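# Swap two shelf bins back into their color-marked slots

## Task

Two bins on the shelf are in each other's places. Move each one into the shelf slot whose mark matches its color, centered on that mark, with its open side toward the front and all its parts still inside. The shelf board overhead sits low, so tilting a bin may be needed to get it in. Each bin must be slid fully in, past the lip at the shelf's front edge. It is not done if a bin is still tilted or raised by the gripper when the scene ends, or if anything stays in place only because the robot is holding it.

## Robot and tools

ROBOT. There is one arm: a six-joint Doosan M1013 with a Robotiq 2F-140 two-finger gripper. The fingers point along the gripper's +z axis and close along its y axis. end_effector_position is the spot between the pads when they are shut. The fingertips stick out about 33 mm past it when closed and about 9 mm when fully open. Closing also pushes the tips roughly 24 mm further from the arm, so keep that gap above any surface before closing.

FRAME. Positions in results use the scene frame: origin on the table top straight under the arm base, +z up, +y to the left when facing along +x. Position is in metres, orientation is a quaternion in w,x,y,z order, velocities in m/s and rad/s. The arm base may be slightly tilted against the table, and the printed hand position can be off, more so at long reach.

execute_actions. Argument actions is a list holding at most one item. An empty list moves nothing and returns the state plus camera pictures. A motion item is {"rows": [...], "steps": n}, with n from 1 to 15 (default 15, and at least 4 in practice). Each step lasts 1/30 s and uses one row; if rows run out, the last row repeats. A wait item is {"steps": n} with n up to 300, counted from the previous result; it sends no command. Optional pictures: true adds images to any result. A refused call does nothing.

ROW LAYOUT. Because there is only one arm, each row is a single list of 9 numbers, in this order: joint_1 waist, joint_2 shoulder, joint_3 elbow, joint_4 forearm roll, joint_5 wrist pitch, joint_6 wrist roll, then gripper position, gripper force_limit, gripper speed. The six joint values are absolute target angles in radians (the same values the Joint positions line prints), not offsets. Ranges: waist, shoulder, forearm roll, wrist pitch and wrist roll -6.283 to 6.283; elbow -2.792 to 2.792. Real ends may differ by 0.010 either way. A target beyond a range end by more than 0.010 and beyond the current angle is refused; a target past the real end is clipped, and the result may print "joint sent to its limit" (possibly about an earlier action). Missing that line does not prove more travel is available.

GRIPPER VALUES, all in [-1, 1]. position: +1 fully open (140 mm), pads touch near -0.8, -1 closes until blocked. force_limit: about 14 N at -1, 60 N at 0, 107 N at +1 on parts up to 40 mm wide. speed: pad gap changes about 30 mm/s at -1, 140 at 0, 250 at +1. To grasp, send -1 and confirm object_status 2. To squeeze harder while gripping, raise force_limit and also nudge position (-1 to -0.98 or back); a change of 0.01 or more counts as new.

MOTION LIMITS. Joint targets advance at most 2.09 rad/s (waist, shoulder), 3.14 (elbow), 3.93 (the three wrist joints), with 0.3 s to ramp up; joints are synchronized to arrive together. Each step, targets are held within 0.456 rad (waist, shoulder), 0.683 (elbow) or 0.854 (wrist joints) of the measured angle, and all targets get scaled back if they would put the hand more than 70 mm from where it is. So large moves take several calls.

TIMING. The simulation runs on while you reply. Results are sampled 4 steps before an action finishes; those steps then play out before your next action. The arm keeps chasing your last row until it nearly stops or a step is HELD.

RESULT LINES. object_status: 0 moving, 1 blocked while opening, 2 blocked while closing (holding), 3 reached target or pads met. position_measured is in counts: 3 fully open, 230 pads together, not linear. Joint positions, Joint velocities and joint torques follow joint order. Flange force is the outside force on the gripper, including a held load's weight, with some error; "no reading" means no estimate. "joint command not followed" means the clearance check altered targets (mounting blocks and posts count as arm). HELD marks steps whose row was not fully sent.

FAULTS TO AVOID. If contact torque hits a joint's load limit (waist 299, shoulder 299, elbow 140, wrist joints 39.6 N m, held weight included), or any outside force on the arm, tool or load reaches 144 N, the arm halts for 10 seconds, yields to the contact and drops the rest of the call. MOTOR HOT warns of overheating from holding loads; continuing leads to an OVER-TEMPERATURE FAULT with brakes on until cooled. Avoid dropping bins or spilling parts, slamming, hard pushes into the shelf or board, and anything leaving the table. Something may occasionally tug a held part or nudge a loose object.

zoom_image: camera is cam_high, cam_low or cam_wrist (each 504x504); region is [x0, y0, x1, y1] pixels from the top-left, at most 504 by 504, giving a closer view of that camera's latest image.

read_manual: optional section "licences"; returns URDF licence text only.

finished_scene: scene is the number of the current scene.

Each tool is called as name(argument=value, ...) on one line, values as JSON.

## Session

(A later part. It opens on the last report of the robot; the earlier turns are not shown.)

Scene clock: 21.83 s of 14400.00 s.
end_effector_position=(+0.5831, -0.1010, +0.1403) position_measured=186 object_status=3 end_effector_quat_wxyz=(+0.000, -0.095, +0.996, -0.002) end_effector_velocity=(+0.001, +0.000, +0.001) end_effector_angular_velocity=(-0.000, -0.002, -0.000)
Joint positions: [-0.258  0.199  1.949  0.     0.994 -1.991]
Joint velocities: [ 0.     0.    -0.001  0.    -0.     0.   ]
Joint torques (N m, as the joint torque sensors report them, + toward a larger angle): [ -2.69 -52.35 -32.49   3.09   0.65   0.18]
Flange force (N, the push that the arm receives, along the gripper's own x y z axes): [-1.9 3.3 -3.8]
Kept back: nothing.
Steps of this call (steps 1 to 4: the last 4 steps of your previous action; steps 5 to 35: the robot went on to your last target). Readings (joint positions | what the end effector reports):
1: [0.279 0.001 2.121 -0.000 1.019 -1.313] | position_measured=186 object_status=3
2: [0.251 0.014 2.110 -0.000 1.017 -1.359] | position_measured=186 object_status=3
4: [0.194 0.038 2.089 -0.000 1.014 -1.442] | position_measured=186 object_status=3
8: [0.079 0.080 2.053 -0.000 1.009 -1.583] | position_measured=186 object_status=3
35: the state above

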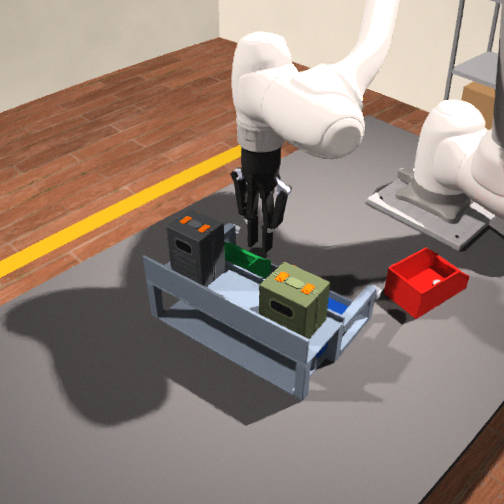

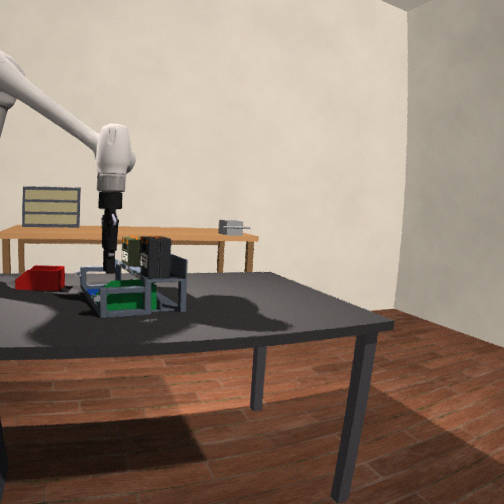

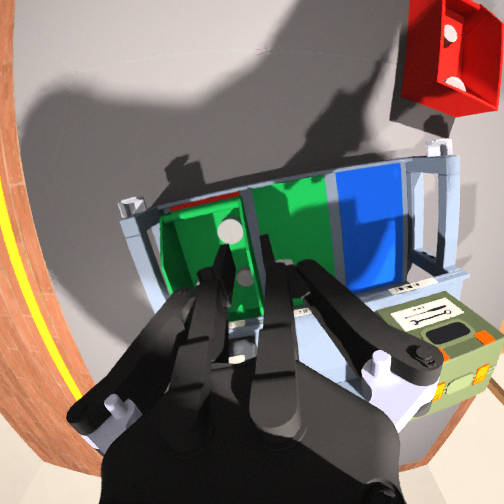

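execute_actions(actions=[{"rows":[[-0.2567,0.233,1.98,0,0.9286,-1.9897,-0.5,0,-0.5],[-0.2567,0.233,1.98,0,0.9286,-1.9897,-0.5,0,-0.5],[-0.2567,0.233,1.98,0,0.9286,-1.9897,-0.5,0,-0.5],[-0.2567,0.233,1.98,0,0.9286,-1.9897,-0.5,0,-0.5],[-0.2567,0.252,1.993,0,0.8966,-1.9897,-0.5,0,-0.5],[-0.2567,0.252,1.993,0,0.8966,-1.9897,-0.5,0,-0.5],[-0.2567,0.252,1.993,0,0.8966,-1.9897,-0.5,0,-0.5],[-0.2567,0.2695,2.005,0,0.8671,-1.9897,-0.5,0,-0.5]]}])

execute_actions(actions=[{"steps":6}], pictures=true)

execute_actions(actions=[{"rows":[[-0.2567,0.2695,2.005,0,0.8671,-1.9897,-1,0.3,-0.5]]}])

execute_actions(actions=[{"steps":10}], pictures=true)

Scene clock: 22.60 s of 14400.00 s.
end_effector_position=(+0.5832, -0.1006, +0.0738) position_measured=192 object_status=0 end_effector_quat_wxyz=(-0.000, -0.095, +0.996, -0.002) end_effector_velocity=(+0.001, -0.000, -0.049) end_effector_angular_velocity=(+0.001, +0.005, -0.001)
Joint positions: [-0.257  0.269  2.005  0.     0.869 -1.99 ]
Joint velocities: [ 0.     0.059  0.033  0.    -0.087  0.001]
Joint torques (N m, as the joint torque sensors report them, + toward a larger angle): [  2.49 -94.01 -48.33   4.75   0.36   0.11]
Flange force (N, the push that the arm receives, along the gripper's own x y z axes): [4.4 3.3 -6.0]
Steps of this call (steps 1 to 12: the robot went on to your last target; steps 13 to 23: the first 11 steps of this action). Readings (joint positions | what the end effector reports):
13: [-0.258 0.199 1.949 0.000 0.994 -1.991] | position_measured=186 object_status=0
14: [-0.258 0.202 1.952 0.000 0.986 -1.991] | position_measured=188 object_status=0
16: [-0.257 0.225 1.973 0.000 0.943 -1.991] | position_measured=192 object_status=0
20: [-0.257 0.252 1.993 0.000 0.898 -1.990] | position_measured=192 object_status=0
23: the state above

Scene clock: 22.80 s of 14400.00 s.
end_effector_position=(+0.5836, -0.1007, +0.0733) position_measured=192 object_status=3 end_effector_quat_wxyz=(+0.000, -0.095, +0.996, -0.002) end_effector_velocity=(+0.000, -0.000, -0.000) end_effector_angular_velocity=(-0.000, -0.000, -0.000)
Joint positions: [-0.257  0.27   2.005  0.     0.867 -1.99 ]
Joint velocities: [ 0.  0.  0. -0. -0.  0.]
Joint torques (N m, as the joint torque sensors report them, + toward a larger angle): [ -3.19 -59.04 -29.07   2.95   0.57   0.03]
Flange force (N, the push that the arm receives, along the gripper's own x y z axes): [-6.2 3.0 -1.9]
Kept back: nothing.
Steps of this call (steps 1 to 4: the last 4 steps of your previous action; steps 5 to 6: the robot went on to your last target). Readings (joint positions | what the end effector reports):
1: [-0.257 0.270 2.005 0.000 0.867 -1.990] | position_measured=192 object_status=0
2: [-0.257 0.270 2.005 0.000 0.867 -1.990] | position_measured=192 object_status=0
4: [-0.257 0.270 2.005 0.000 0.867 -1.990] | position_measured=192 object_status=3
6: the state above

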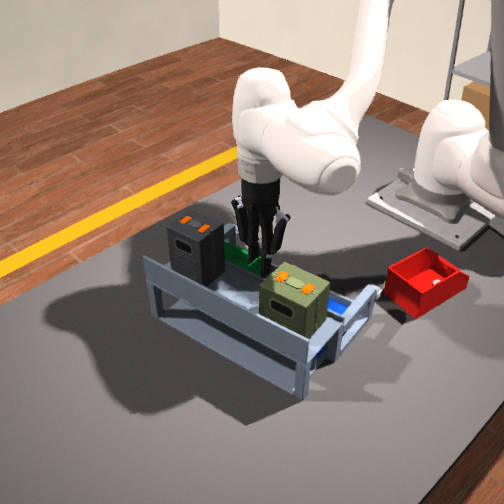

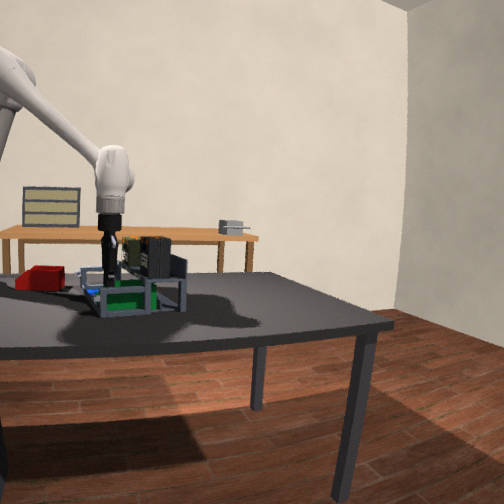

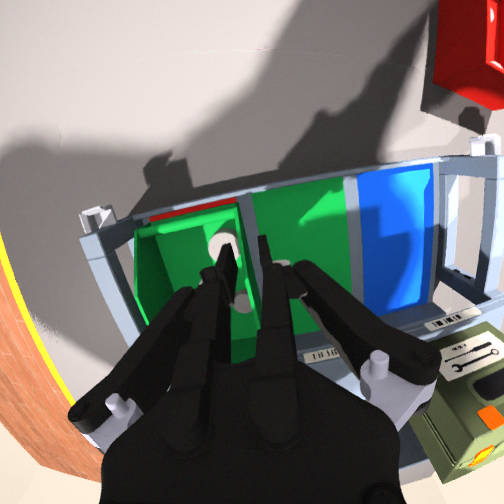

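Scene clock: 23.17 s of 14400.00 s.
end_effector_position=(+0.5836, -0.1007, +0.0733) position_measured=230 object_status=0 end_effector_quat_wxyz=(+0.000, -0.095, +0.996, -0.002) end_effector_velocity=(+0.001, -0.000, +0.001) end_effector_angular_velocity=(-0.001, -0.002, -0.001)
Joint positions: [-0.257  0.27   2.005 -0.     0.867 -1.99 ]
Joint velocities: [ 0.    -0.    -0.001 -0.    -0.001  0.001]
Joint torques (N m, as the joint torque sensors report them, + toward a larger angle): [ -1.97 -49.18 -26.41   2.69   0.94   0.03]
Flange force (N, the push that the arm receives, along the gripper's own x y z axes): [2.8 4.1 -13.1]
Steps of this call (steps 1 to 11: the first 11 steps of this action). Readings (joint positions | what the end effector reports):
1: [-0.257 0.270 2.005 0.000 0.867 -1.990] | position_measured=192 object_status=0
2: [-0.257 0.270 2.005 0.000 0.867 -1.990] | position_measured=194 object_status=0
4: [-0.257 0.270 2.005 0.000 0.867 -1.990] | position_measured=203 object_status=0
8: [-0.257 0.270 2.005 0.000 0.867 -1.990] | position_measured=221 object_status=0
11: the state above

Scene clock: 23.50 s of 14400.00 s.
end_effector_position=(+0.5836, -0.1007, +0.0733) position_measured=230 object_status=3 end_effector_quat_wxyz=(+0.000, -0.095, +0.996, -0.002) end_effector_velocity=(-0.000, -0.000, +0.000) end_effector_angular_velocity=(+0.000, +0.000, -0.000)
Joint positions: [-0.257  0.27   2.005 -0.     0.867 -1.99 ]
Joint velocities: [-0. -0.  0.  0.  0.  0.]
Joint torques (N m, as the joint torque sensors report them, + toward a larger angle): [ -0.44 -51.64 -25.13   2.67   1.16   0.17]
Flange force (N, the push that the arm receives, along the gripper's own x y z axes): [-1.5 -0.5 -11.5]
Kept back: nothing.
Steps of this call (steps 1 to 4: the last 4 steps of your previous action; steps 5 to 10: the robot went on to your last target). Readings (joint positions | what the end effector reports):
1: [-0.257 0.270 2.005 -0.000 0.867 -1.990] | position_measured=230 object_status=0
2: [-0.257 0.270 2.005 -0.000 0.867 -1.990] | position_measured=230 object_status=0
4: [-0.257 0.270 2.005 -0.000 0.867 -1.990] | position_measured=230 object_status=0
8: [-0.257 0.270 2.005 -0.000 0.867 -1.990] | position_measured=230 object_status=3
10: the state above

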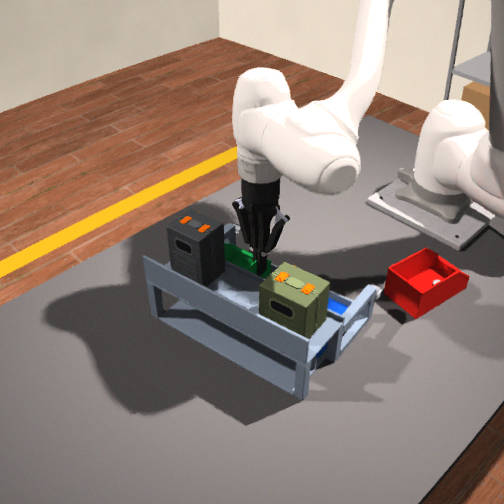

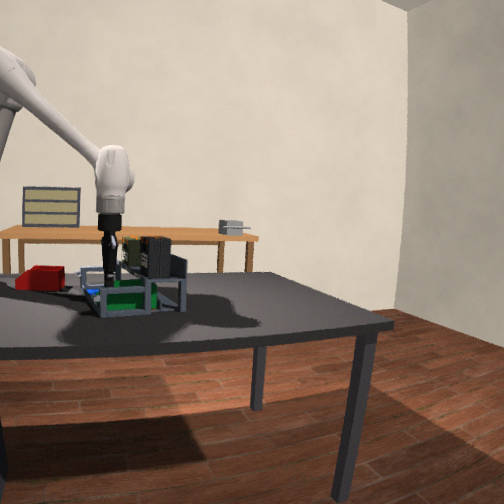

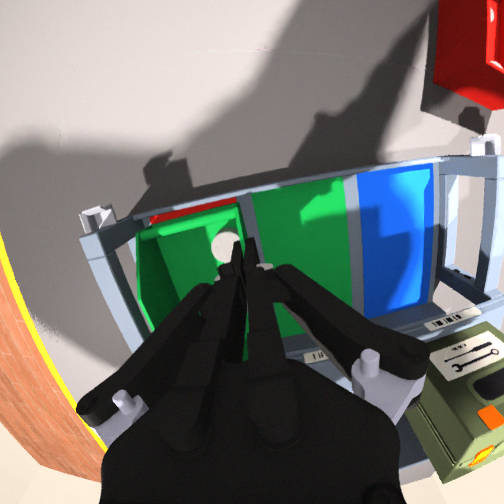

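execute_actions(actions=[])

execute_actions(actions=[{"rows":[[-0.249,0.282,1.98,-0.015,0.912,-1.974,-1,0.3,-0.5],[-0.249,0.282,1.98,-0.015,0.912,-1.974,-1,0.3,-0.5],[-0.249,0.282,1.98,-0.015,0.912,-1.974,-1,0.3,-0.5],[-0.249,0.282,1.98,-0.015,0.912,-1.974,-1,0.3,-0.5],[-0.241,0.2945,1.955,-0.03,0.957,-1.959,-1,0.3,-0.5],[-0.241,0.2945,1.955,-0.03,0.957,-1.959,-1,0.3,-0.5],[-0.241,0.2945,1.955,-0.03,0.957,-1.959,-1,0.3,-0.5],[-0.241,0.2945,1.955,-0.03,0.957,-1.959,-1,0.3,-0.5],[-0.233,0.307,1.93,-0.045,1.002,-1.943,-1,0.3,-0.5],[-0.233,0.307,1.93,-0.045,1.002,-1.943,-1,0.3,-0.5],[-0.233,0.307,1.93,-0.045,1.002,-1.943,-1,0.3,-0.5],[-0.2254,0.3196,1.9048,-0.061,1.0468,-1.928,-1,0.3,-0.5]],"steps":15}])

execute_actions(actions=[{"rows":[[-0.2254,0.3196,1.9048,-0.061,1.0468,-1.928,-1,0.3,-0.5]],"steps":8}], pictures=true)

Scene clock: 24.23 s of 14400.00 s.
end_effector_position=(+0.5836, -0.1007, +0.0733) position_measured=230 object_status=3 end_effector_quat_wxyz=(+0.000, -0.095, +0.996, -0.002) end_effector_velocity=(-0.000, +0.000, -0.000) end_effector_angular_velocity=(-0.000, +0.000, +0.000)
Joint positions: [-0.257  0.27   2.005 -0.     0.867 -1.99 ]
Joint velocities: [ 0.  0.  0. -0. -0. -0.]
Joint torques (N m, as the joint torque sensors report them, + toward a larger angle): [ -2.61 -50.98 -26.01   2.29   0.96   0.48]
Flange force (N, the push that the arm receives, along the gripper's own x y z axes): [-0.7 3.1 -12.1]
Kept back: nothing.
Steps of this call (steps 1 to 15: the robot went on to your last target; steps 16 to 22: nothing new was sent). Readings (joint positions | what the end effector reports):
1: [-0.257 0.270 2.005 -0.000 0.867 -1.990] | position_measured=230 object_status=3
2: [-0.257 0.270 2.005 -0.000 0.867 -1.990] | position_measured=230 object_status=3
4: [-0.257 0.270 2.005 -0.000 0.867 -1.990] | position_measured=230 object_status=3
8: [-0.257 0.270 2.005 -0.000 0.867 -1.990] | position_measured=230 object_status=3
22: the state above
The arm was judged still, so your last target was given up. Only a new action makes it travel on or press farther. Fingers that are still opening or closing keep moving.

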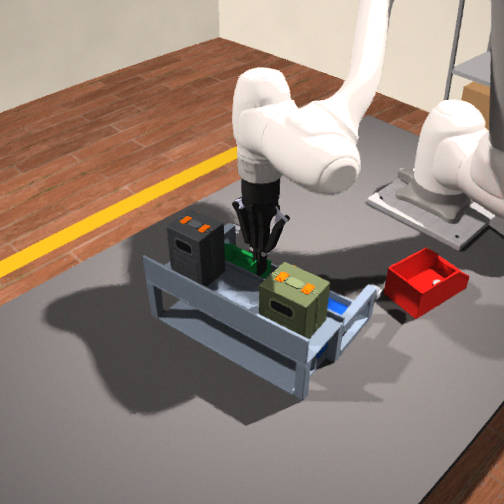

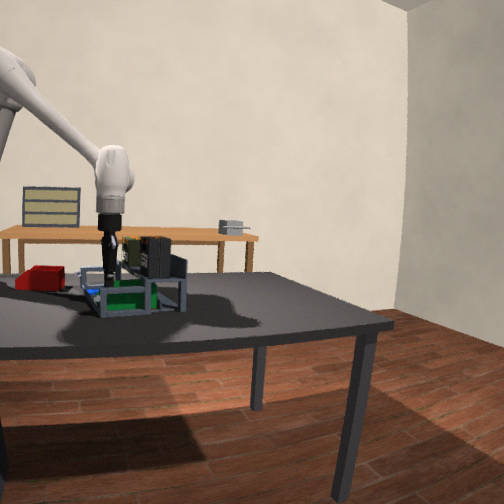

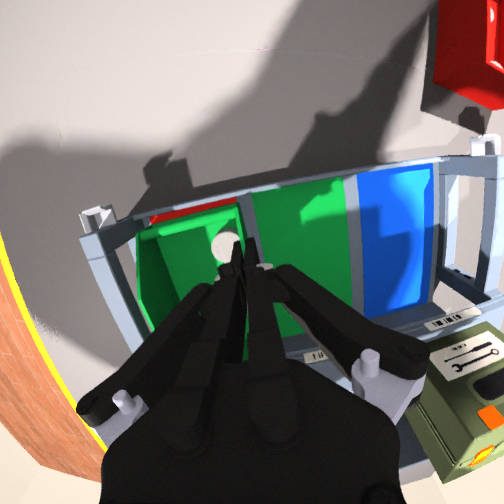

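Scene clock: 24.60 s of 14400.00 s.
end_effector_position=(+0.5861, -0.0999, +0.0830) position_measured=230 object_status=3 end_effector_quat_wxyz=(-0.044, -0.096, +0.994, -0.005) end_effector_velocity=(+0.022, +0.002, +0.055) end_effector_angular_velocity=(-0.084, +0.405, -0.008)
Joint positions: [-0.236  0.302  1.941 -0.039  0.983 -1.95 ]
Joint velocities: [ 0.098  0.157 -0.321 -0.175  0.549  0.198]
Joint torques (N m, as the joint torque sensors report them, + toward a larger angle): [ -3.99 -49.73 -29.37   2.5    2.55  -0.28]
Flange force (N, the push that the arm receives, along the gripper's own x y z axes): [-7.3 5.9 -10.3]
Steps of this call (steps 1 to 11: the first 11 steps of this action). Readings (joint positions | what the end effector reports):
1: [-0.257 0.270 2.005 -0.000 0.867 -1.990] | position_measured=230 object_status=3
2: [-0.256 0.271 2.001 -0.003 0.875 -1.987] | position_measured=230 object_status=3
4: [-0.250 0.280 1.983 -0.013 0.907 -1.976] | position_measured=230 object_status=3
8: [-0.242 0.293 1.957 -0.028 0.952 -1.961] | position_measured=230 object_status=3
11: the state above

Scene clock: 24.87 s of 14400.00 s.
end_effector_position=(+0.5875, -0.1004, +0.0893) position_measured=230 object_status=3 end_effector_quat_wxyz=(-0.069, -0.096, +0.993, -0.008) end_effector_velocity=(+0.000, +0.000, +0.001) end_effector_angular_velocity=(+0.000, -0.000, +0.000)
Joint positions: [-0.225  0.32   1.905 -0.061  1.047 -1.928]
Joint velocities: [ 0.    -0.    -0.001  0.     0.001 -0.   ]
Joint torques (N m, as the joint torque sensors report them, + toward a larger angle): [ -3.98 -62.21 -28.07   1.92   1.85  -0.51]
Flange force (N, the push that the arm receives, along the gripper's own x y z axes): [-5.9 4.9 -4.6]
Steps of this call (steps 1 to 4: the last 4 steps of your previous action; steps 5 to 8: the first 4 steps of this action). Readings (joint positions | what the end effector reports):
5: [-0.225 0.320 1.905 -0.061 1.046 -1.928] | position_measured=230 object_status=3
6: [-0.225 0.320 1.905 -0.061 1.047 -1.928] | position_measured=230 object_status=3
8: the state above

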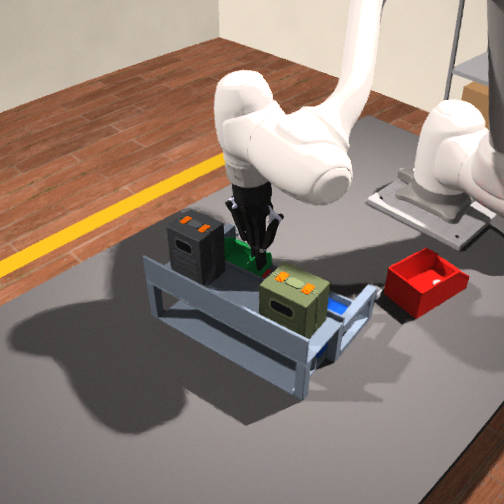

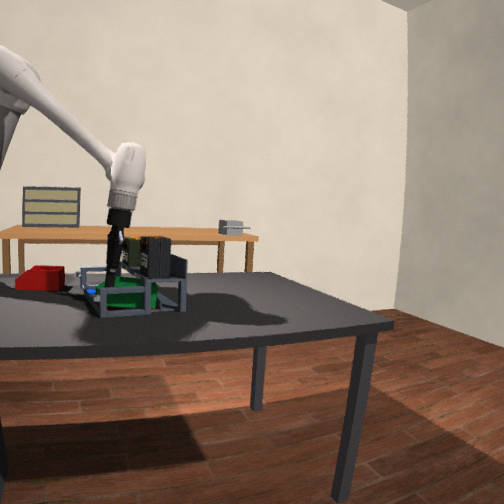

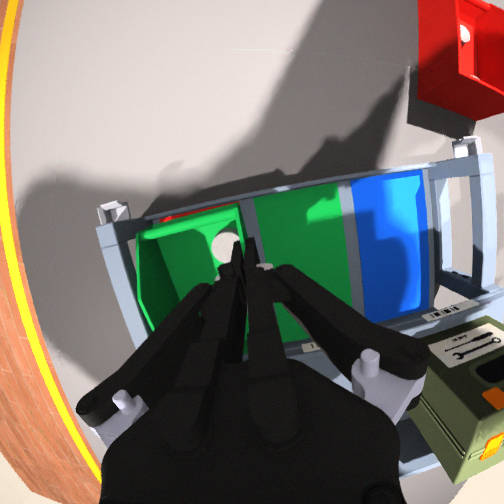

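execute_actions(actions=[{"rows":[[-0.2375,0.291,1.9354,-0.063,1.044,-1.939,-1,0.3,-0.5],[-0.2375,0.291,1.9354,-0.063,1.044,-1.939,-1,0.3,-0.5],[-0.2375,0.291,1.9354,-0.063,1.044,-1.939,-1,0.3,-0.5],[-0.2375,0.291,1.9354,-0.063,1.044,-1.939,-1,0.3,-0.5],[-0.2495,0.2623,1.966,-0.065,1.0415,-1.95,-1,0.3,-0.5],[-0.2495,0.2623,1.966,-0.065,1.0415,-1.95,-1,0.3,-0.5],[-0.2495,0.2623,1.966,-0.065,1.0415,-1.95,-1,0.3,-0.5],[-0.2495,0.2623,1.966,-0.065,1.0415,-1.95,-1,0.3,-0.5],[-0.262,0.2327,1.9946,-0.067,1.042,-1.962,-1,0.3,-0.5],[-0.262,0.2327,1.9946,-0.067,1.042,-1.962,-1,0.3,-0.5],[-0.262,0.2327,1.9946,-0.067,1.042,-1.962,-1,0.3,-0.5],[-0.2752,0.203,2.0231,-0.0686,1.0423,-1.9736,-1,0.3,-0.5]],"steps":15}])

execute_actions(actions=[{"rows":[[-0.2752,0.203,2.0231,-0.0686,1.0423,-1.9736,-1,0.3,-0.5]],"steps":8}], pictures=true)

Scene clock: 25.57 s of 14400.00 s.
end_effector_position=(+0.5416, -0.1097, +0.1001) position_measured=230 object_status=3 end_effector_quat_wxyz=(-0.069, -0.096, +0.993, -0.008) end_effector_velocity=(-0.225, -0.041, +0.057) end_effector_angular_velocity=(-0.005, +0.005, +0.013)
Joint positions: [-0.256  0.248  1.98  -0.066  1.042 -1.956]
Joint velocities: [-0.15  -0.358  0.353 -0.03   0.    -0.146]
Joint torques (N m, as the joint torque sensors report them, + toward a larger angle): [ -2.14 -84.37 -26.61   2.24   1.36  -0.12]
Flange force (N, the push that the arm receives, along the gripper's own x y z axes): [-1.4 2.8 -1.0]
Steps of this call (steps 1 to 4: the last 4 steps of your previous action; steps 5 to 10: the robot went on to your last target; steps 11 to 21: the first 11 steps of this action). Readings (joint positions | what the end effector reports):
11: [-0.225 0.320 1.905 -0.061 1.047 -1.928] | position_measured=230 object_status=3
12: [-0.227 0.316 1.908 -0.061 1.047 -1.928] | position_measured=230 object_status=3
14: [-0.235 0.296 1.931 -0.063 1.045 -1.937] | position_measured=230 object_status=3
18: [-0.248 0.267 1.961 -0.065 1.042 -1.948] | position_measured=230 object_status=3
21: the state above

Scene clock: 25.83 s of 14400.00 s.
end_effector_position=(+0.5141, -0.1146, +0.1073) position_measured=230 object_status=3 end_effector_quat_wxyz=(-0.069, -0.096, +0.993, -0.008) end_effector_velocity=(-0.001, +0.000, -0.000) end_effector_angular_velocity=(+0.000, +0.001, -0.001)
Joint positions: [-0.275  0.203  2.023 -0.069  1.042 -1.974]
Joint velocities: [-0.    -0.     0.001  0.     0.     0.   ]
Joint torques (N m, as the joint torque sensors report them, + toward a larger angle): [ -2.73 -53.37 -31.16   2.62   0.8   -0.07]
Flange force (N, the push that the arm receives, along the gripper's own x y z axes): [-4.3 3.3 -0.9]
Steps of this call (steps 1 to 4: the last 4 steps of your previous action; steps 5 to 8: the first 4 steps of this action). Readings (joint positions | what the end effector reports):
5: [-0.275 0.203 2.023 -0.069 1.042 -1.973] | position_measured=230 object_status=3
6: [-0.275 0.203 2.023 -0.069 1.042 -1.974] | position_measured=230 object_status=3
8: the state above

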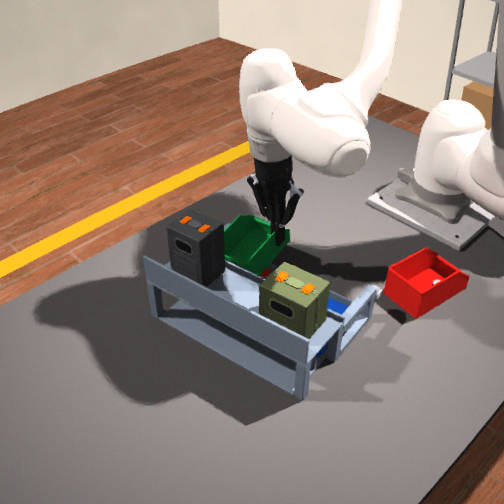

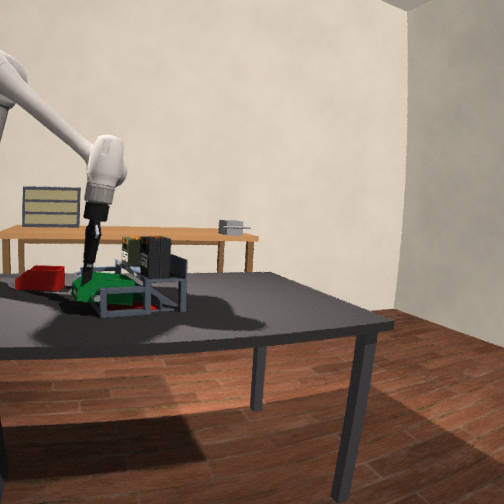

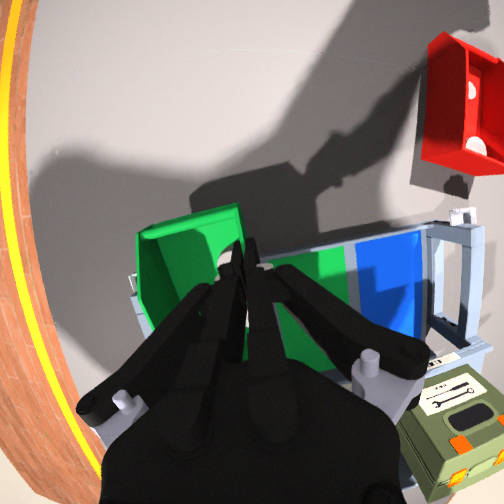

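execute_actions(actions=[{"rows":[[-0.277,0.186,2.017,-0.068,1.065,-1.975,-1,0.3,-0.5],[-0.277,0.186,2.017,-0.068,1.065,-1.975,-1,0.3,-0.5],[-0.277,0.186,2.017,-0.068,1.065,-1.975,-1,0.3,-0.5],[-0.277,0.186,2.017,-0.068,1.065,-1.975,-1,0.3,-0.5],[-0.279,0.169,2.011,-0.068,1.088,-1.977,-1,0.3,-0.5],[-0.279,0.169,2.011,-0.068,1.088,-1.977,-1,0.3,-0.5],[-0.279,0.169,2.011,-0.068,1.088,-1.977,-1,0.3,-0.5],[-0.279,0.169,2.011,-0.068,1.088,-1.977,-1,0.3,-0.5],[-0.281,0.152,2.005,-0.067,1.11,-1.979,-1,0.3,-0.5]],"steps":15}])

execute_actions(actions=[{"rows":[[-0.233,0.14,2.019,-0.06,1.108,-1.935,-1,0.3,-0.5],[-0.233,0.14,2.019,-0.06,1.108,-1.935,-1,0.3,-0.5],[-0.233,0.14,2.019,-0.06,1.108,-1.935,-1,0.3,-0.5],[-0.186,0.129,2.033,-0.053,1.107,-1.89,-1,0.3,-0.5],[-0.186,0.129,2.033,-0.053,1.107,-1.89,-1,0.3,-0.5],[-0.186,0.129,2.033,-0.053,1.107,-1.89,-1,0.3,-0.5],[-0.138,0.118,2.046,-0.046,1.108,-1.846,-1,0.3,-0.5],[-0.138,0.118,2.046,-0.046,1.108,-1.846,-1,0.3,-0.5],[-0.138,0.118,2.046,-0.046,1.108,-1.846,-1,0.3,-0.5],[-0.091,0.107,2.06,-0.039,1.11,-1.803,-1,0.3,-0.5]],"steps":15}])

execute_actions(actions=[{"rows":[[-0.091,0.107,2.06,-0.039,1.11,-1.803,-1,0.3,-0.5],[-0.091,0.107,2.06,-0.039,1.11,-1.803,-1,0.3,-0.5],[-0.09,0.124,2.066,-0.039,1.087,-1.802,-1,0.3,-0.5],[-0.09,0.124,2.066,-0.039,1.087,-1.802,-1,0.3,-0.5],[-0.09,0.124,2.066,-0.039,1.087,-1.802,-1,0.3,-0.5],[-0.089,0.141,2.072,-0.04,1.065,-1.801,-1,0.3,-0.5],[-0.089,0.141,2.072,-0.04,1.065,-1.801,-1,0.3,-0.5],[-0.089,0.141,2.072,-0.04,1.065,-1.801,-1,0.3,-0.5],[-0.0876,0.1575,2.0775,-0.04,1.042,-1.8,-1,0.3,-0.5]],"steps":15}], pictures=true)

Scene clock: 26.53 s of 14400.00 s.
end_effector_position=(+0.5061, -0.1156, +0.1402) position_measured=230 object_status=3 end_effector_quat_wxyz=(-0.069, -0.094, +0.993, -0.009) end_effector_velocity=(-0.017, -0.002, +0.166) end_effector_angular_velocity=(-0.004, -0.063, -0.024)
Joint positions: [-0.28   0.157  2.007 -0.067  1.103 -1.978]
Joint velocities: [-0.02  -0.221 -0.097  0.022  0.255 -0.023]
Joint torques (N m, as the joint torque sensors report them, + toward a larger angle): [ -0.8  -60.23 -39.96   3.68   0.73   0.06]
Flange force (N, the push that the arm receives, along the gripper's own x y z axes): [1.8 5.3 -1.8]
Steps of this call (steps 1 to 4: the last 4 steps of your previous action; steps 5 to 10: the robot went on to your last target; steps 11 to 21: the first 11 steps of this action). Readings (joint positions | what the end effector reports):
11: [-0.275 0.203 2.023 -0.069 1.042 -1.974] | position_measured=230 object_status=3
12: [-0.276 0.199 2.022 -0.069 1.047 -1.974] | position_measured=230 object_status=3
14: [-0.277 0.187 2.017 -0.068 1.064 -1.975] | position_measured=230 object_status=3
18: [-0.279 0.170 2.011 -0.068 1.087 -1.977] | position_measured=230 object_status=3
21: the state above

Scene clock: 27.03 s of 14400.00 s.
end_effector_position=(+0.4920, -0.0306, +0.1433) position_measured=230 object_status=3 end_effector_quat_wxyz=(-0.067, -0.093, +0.993, -0.009) end_effector_velocity=(-0.077, +0.286, -0.006) end_effector_angular_velocity=(+0.002, +0.025, -0.004)
Joint positions: [-0.133  0.117  2.047 -0.045  1.108 -1.841]
Joint velocities: [ 0.516 -0.116  0.146  0.075  0.014  0.482]
Joint torques (N m, as the joint torque sensors report them, + toward a larger angle): [ 12.7  -54.52 -30.37   3.34   1.39  -0.27]
Flange force (N, the push that the arm receives, along the gripper's own x y z axes): [0.2 -0.7 1.1]
Steps of this call (steps 1 to 4: the last 4 steps of your previous action; steps 5 to 15: the first 11 steps of this action). Readings (joint positions | what the end effector reports):
5: [-0.281 0.152 2.005 -0.067 1.110 -1.979] | position_measured=230 object_status=3
6: [-0.277 0.151 2.006 -0.067 1.110 -1.976] | position_measured=230 object_status=3
8: [-0.250 0.144 2.014 -0.062 1.109 -1.951] | position_measured=230 object_status=3
12: [-0.181 0.128 2.034 -0.052 1.107 -1.886] | position_measured=230 object_status=3
15: the state above

Scene clock: 27.53 s of 14400.00 s.
end_effector_position=(+0.4923, -0.0066, +0.1112) position_measured=230 object_status=3 end_effector_quat_wxyz=(-0.069, -0.095, +0.993, -0.008) end_effector_velocity=(+0.016, +0.005, -0.143) end_effector_angular_velocity=(+0.002, +0.031, +0.014)
Joint positions: [-0.088  0.153  2.076 -0.04   1.048 -1.8  ]
Joint velocities: [ 0.013  0.201  0.083 -0.006 -0.253  0.011]
Joint torques (N m, as the joint torque sensors report them, + toward a larger angle): [ -1.48 -48.38 -28.24   2.53   2.01   0.01]
Flange force (N, the push that the arm receives, along the gripper's own x y z axes): [-5.6 0.8 3.7]
Steps of this call (steps 1 to 4: the last 4 steps of your previous action; steps 5 to 15: the first 11 steps of this action). Readings (joint positions | what the end effector reports):
5: [-0.091 0.107 2.060 -0.039 1.110 -1.803] | position_measured=230 object_status=3
6: [-0.091 0.107 2.060 -0.039 1.110 -1.803] | position_measured=230 object_status=3
8: [-0.091 0.110 2.061 -0.039 1.105 -1.803] | position_measured=230 object_status=3
12: [-0.089 0.136 2.070 -0.039 1.071 -1.801] | position_measured=230 object_status=3
15: the state above

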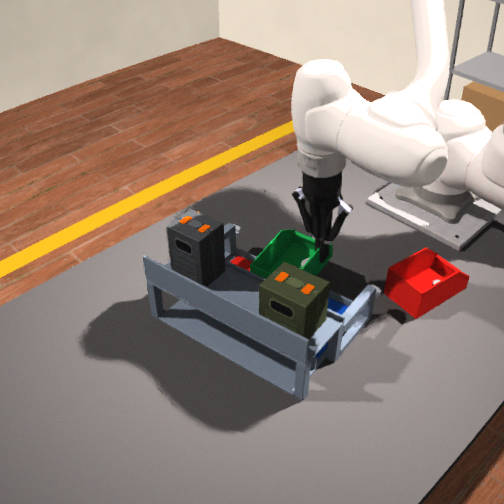

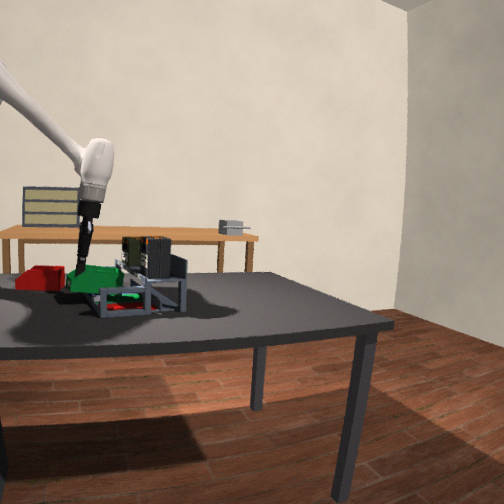

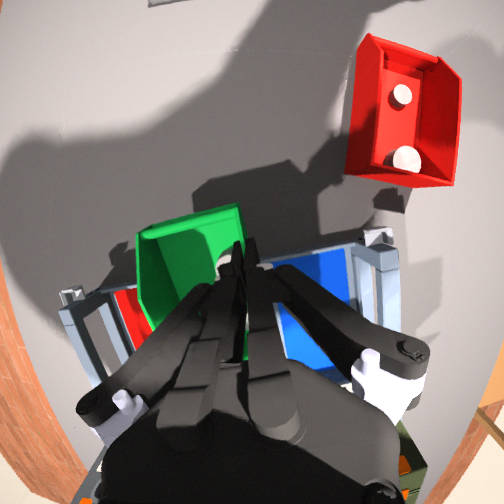

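execute_actions(actions=[{"rows":[[-0.08,0.189,2.048,-0.039,1.04,-1.793,-1,0.3,-0.5],[-0.08,0.189,2.048,-0.039,1.04,-1.793,-1,0.3,-0.5],[-0.08,0.189,2.048,-0.039,1.04,-1.793,-1,0.3,-0.5],[-0.08,0.189,2.048,-0.039,1.04,-1.793,-1,0.3,-0.5],[-0.0725,0.2204,2.0189,-0.038,1.0383,-1.786,-1,0.3,-0.5],[-0.0725,0.2204,2.0189,-0.038,1.0383,-1.786,-1,0.3,-0.5],[-0.0725,0.2204,2.0189,-0.038,1.0383,-1.786,-1,0.3,-0.5],[-0.0725,0.2204,2.0189,-0.038,1.0383,-1.786,-1,0.3,-0.5],[-0.065,0.251,1.9876,-0.0367,1.0395,-1.779,-1,0.3,-0.5],[-0.065,0.251,1.9876,-0.0367,1.0395,-1.779,-1,0.3,-0.5],[-0.065,0.251,1.9876,-0.0367,1.0395,-1.779,-1,0.3,-0.5],[-0.0573,0.2813,1.9562,-0.0354,1.0406,-1.772,-1,0.3,-0.5]],"steps":15}])

execute_actions(actions=[{"rows":[[-0.0573,0.2813,1.9562,-0.0354,1.0406,-1.772,-1,0.3,-0.5]],"steps":8}], pictures=true)

Scene clock: 28.17 s of 14400.00 s.
end_effector_position=(+0.5388, +0.0017, +0.0969) position_measured=230 object_status=3 end_effector_quat_wxyz=(-0.069, -0.095, +0.993, -0.008) end_effector_velocity=(+0.231, +0.044, -0.046) end_effector_angular_velocity=(+0.005, -0.017, -0.010)
Joint positions: [-0.069  0.235  2.004 -0.037  1.039 -1.783]
Joint velocities: [ 0.088  0.367 -0.383  0.022  0.003  0.085]
Joint torques (N m, as the joint torque sensors report them, + toward a larger angle): [ -6.39 -24.26 -37.66   4.28  -0.38   0.06]
Flange force (N, the push that the arm receives, along the gripper's own x y z axes): [2.5 5.7 -4.7]
Steps of this call (steps 1 to 4: the last 4 steps of your previous action; steps 5 to 8: the robot went on to your last target; steps 9 to 19: the first 11 steps of this action). Readings (joint positions | what the end effector reports):
9: [-0.088 0.158 2.078 -0.040 1.042 -1.800] | position_measured=230 object_status=3
10: [-0.087 0.161 2.074 -0.040 1.042 -1.799] | position_measured=230 object_status=3
12: [-0.082 0.183 2.053 -0.039 1.040 -1.794] | position_measured=230 object_status=3
16: [-0.074 0.215 2.024 -0.038 1.038 -1.787] | position_measured=230 object_status=3
19: the state above

Scene clock: 28.43 s of 14400.00 s.
end_effector_position=(+0.5666, +0.0076, +0.0901) position_measured=230 object_status=3 end_effector_quat_wxyz=(-0.069, -0.095, +0.993, -0.008) end_effector_velocity=(+0.002, -0.000, +0.001) end_effector_angular_velocity=(-0.000, -0.003, +0.001)
Joint positions: [-0.057  0.281  1.956 -0.035  1.041 -1.772]
Joint velocities: [ 0.     0.001 -0.003 -0.001 -0.    -0.001]
Joint torques (N m, as the joint torque sensors report them, + toward a larger angle): [ -1.44 -57.57 -31.91   2.91   1.14   0.43]
Flange force (N, the push that the arm receives, along the gripper's own x y z axes): [3.7 1.9 -2.1]
Steps of this call (steps 1 to 4: the last 4 steps of your previous action; steps 5 to 8: the first 4 steps of this action). Readings (joint positions | what the end effector reports):
5: [-0.057 0.281 1.957 -0.035 1.040 -1.772] | position_measured=230 object_status=3
6: [-0.057 0.281 1.956 -0.035 1.041 -1.772] | position_measured=230 object_status=3
8: the state above

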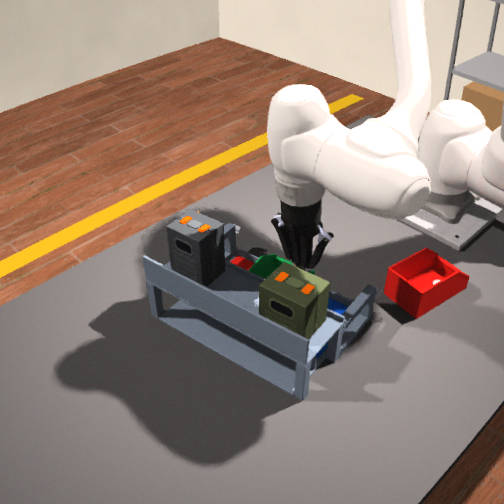

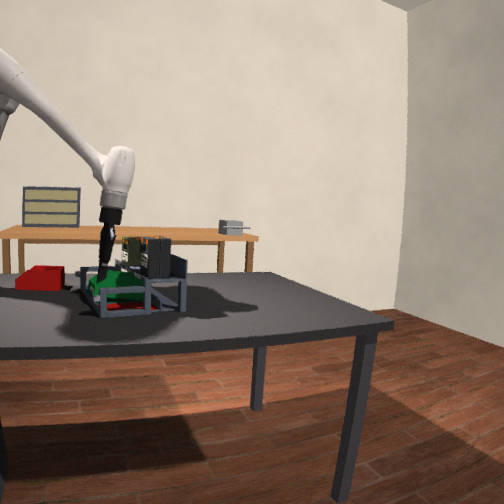

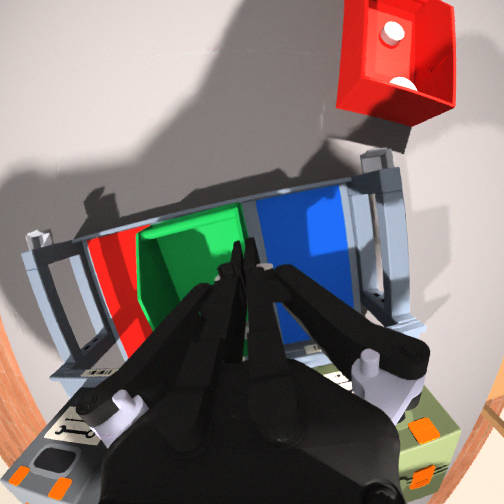

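Level at z≈.0745.

execute_actions(actions=[{"rows":[[-0.062,0.268,1.982,-0.027,0.994,-1.781,-1,0.3,-0.5],[-0.062,0.268,1.982,-0.027,0.994,-1.781,-1,0.3,-0.5],[-0.062,0.268,1.982,-0.027,0.994,-1.781,-1,0.3,-0.5],[-0.062,0.268,1.982,-0.027,0.994,-1.781,-1,0.3,-0.5],[-0.067,0.2545,2.0076,-0.018,0.948,-1.79,-1,0.3,-0.5],[-0.067,0.2545,2.0076,-0.018,0.948,-1.79,-1,0.3,-0.5],[-0.067,0.2545,2.0076,-0.018,0.948,-1.79,-1,0.3,-0.5],[-0.067,0.2545,2.0076,-0.018,0.948,-1.79,-1,0.3,-0.5],[-0.072,0.241,2.0333,-0.009,0.901,-1.8,-1,0.3,-0.5],[-0.072,0.241,2.0333,-0.009,0.901,-1.8,-1,0.3,-0.5],[-0.072,0.241,2.0333,-0.009,0.901,-1.8,-1,0.3,-0.5],[-0.0765,0.2277,2.059,0,0.8549,-1.809,-1,0.3,-0.5]],"steps":15}])

execute_actions(actions=[{"rows":[[-0.0765,0.2277,2.059,0,0.8549,-1.809,-1,0.3,-0.5]],"steps":8}], pictures=true)

zoom_image(camera="cam_wrist", region=[60,150,380,350])

Scene clock: 29.00 s of 14400.00 s.
end_effector_position=(+0.5644, +0.0073, +0.0792) position_measured=230 object_status=3 end_effector_quat_wxyz=(-0.025, -0.095, +0.995, -0.003) end_effector_velocity=(-0.022, -0.005, -0.051) end_effector_angular_velocity=(+0.071, -0.412, +0.006)
Joint positions: [-0.07   0.247  2.022 -0.013  0.921 -1.796]
Joint velocities: [-0.06  -0.169  0.33   0.101 -0.571 -0.124]
Joint torques (N m, as the joint torque sensors report them, + toward a larger angle): [ -2.52 -63.74 -25.63   2.5    0.49  -0.07]
Flange force (N, the push that the arm receives, along the gripper's own x y z axes): [1.1 6.4 -0.6]
Steps of this call (steps 1 to 4: the last 4 steps of your previous action; steps 5 to 6: the robot went on to your last target; steps 7 to 17: the first 11 steps of this action). Readings (joint positions | what the end effector reports):
7: [-0.057 0.281 1.956 -0.035 1.040 -1.772] | position_measured=230 object_status=3
8: [-0.058 0.280 1.960 -0.034 1.033 -1.772] | position_measured=230 object_status=3
10: [-0.061 0.270 1.979 -0.028 1.000 -1.779] | position_measured=230 object_status=3
14: [-0.066 0.256 2.005 -0.019 0.953 -1.789] | position_measured=230 object_status=3
17: the state above

Scene clock: 29.27 s of 14400.00 s.
end_effector_position=(+0.5627, +0.0070, +0.0742) position_measured=230 object_status=3 end_effector_quat_wxyz=(+0.000, -0.094, +0.996, -0.002) end_effector_velocity=(-0.001, +0.000, -0.001) end_effector_angular_velocity=(+0.000, +0.001, -0.000)
Joint positions: [-0.076  0.228  2.059  0.     0.855 -1.809]
Joint velocities: [-0.    -0.     0.001  0.    -0.001 -0.   ]
Joint torques (N m, as the joint torque sensors report them, + toward a larger angle): [ -1.55 -54.82 -30.38   2.83   0.48  -0.36]
Flange force (N, the push that the arm receives, along the gripper's own x y z axes): [-2.8 2.5 0.3]
Steps of this call (steps 1 to 4: the last 4 steps of your previous action; steps 5 to 8: the first 4 steps of this action). Readings (joint positions | what the end effector reports):
5: [-0.076 0.228 2.059 -0.000 0.856 -1.809] | position_measured=230 object_status=3
6: [-0.076 0.228 2.059 -0.000 0.855 -1.809] | position_measured=230 object_status=3
8: the state above

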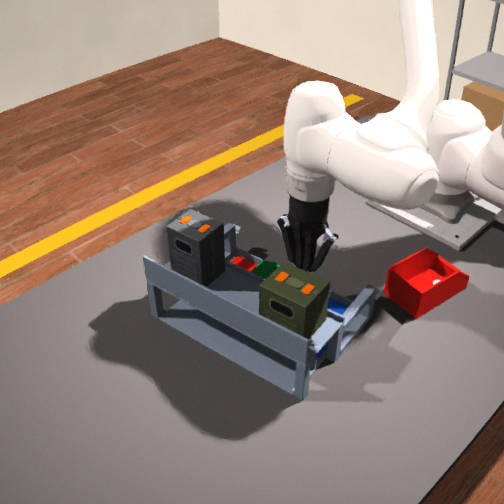

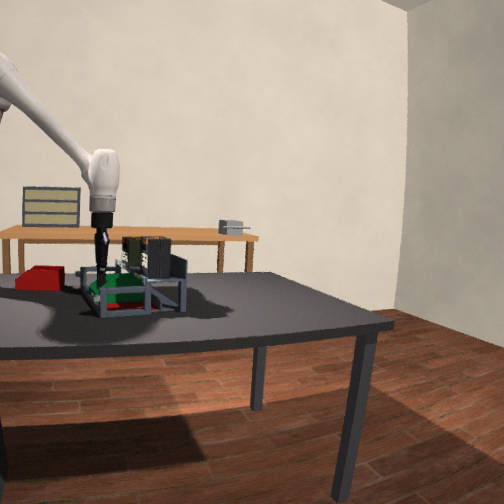

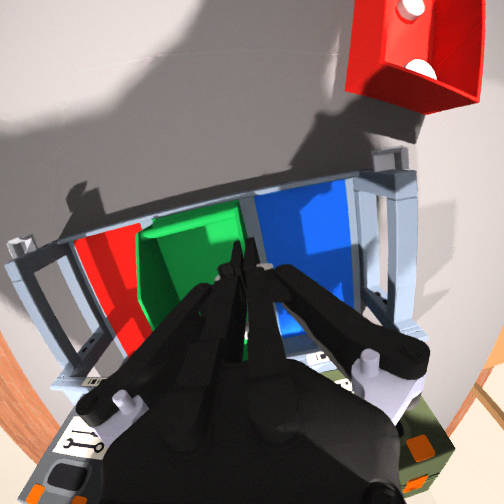

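Region (60, 150, 380, 350) of cam_wrist's 504x504 image, scaled by 1.575, with more detail than that image has; it fills the top 315 rows of this view, and the rest is white.

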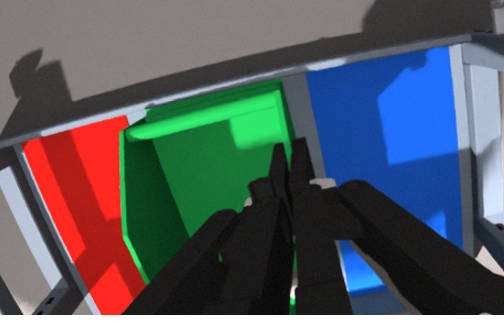

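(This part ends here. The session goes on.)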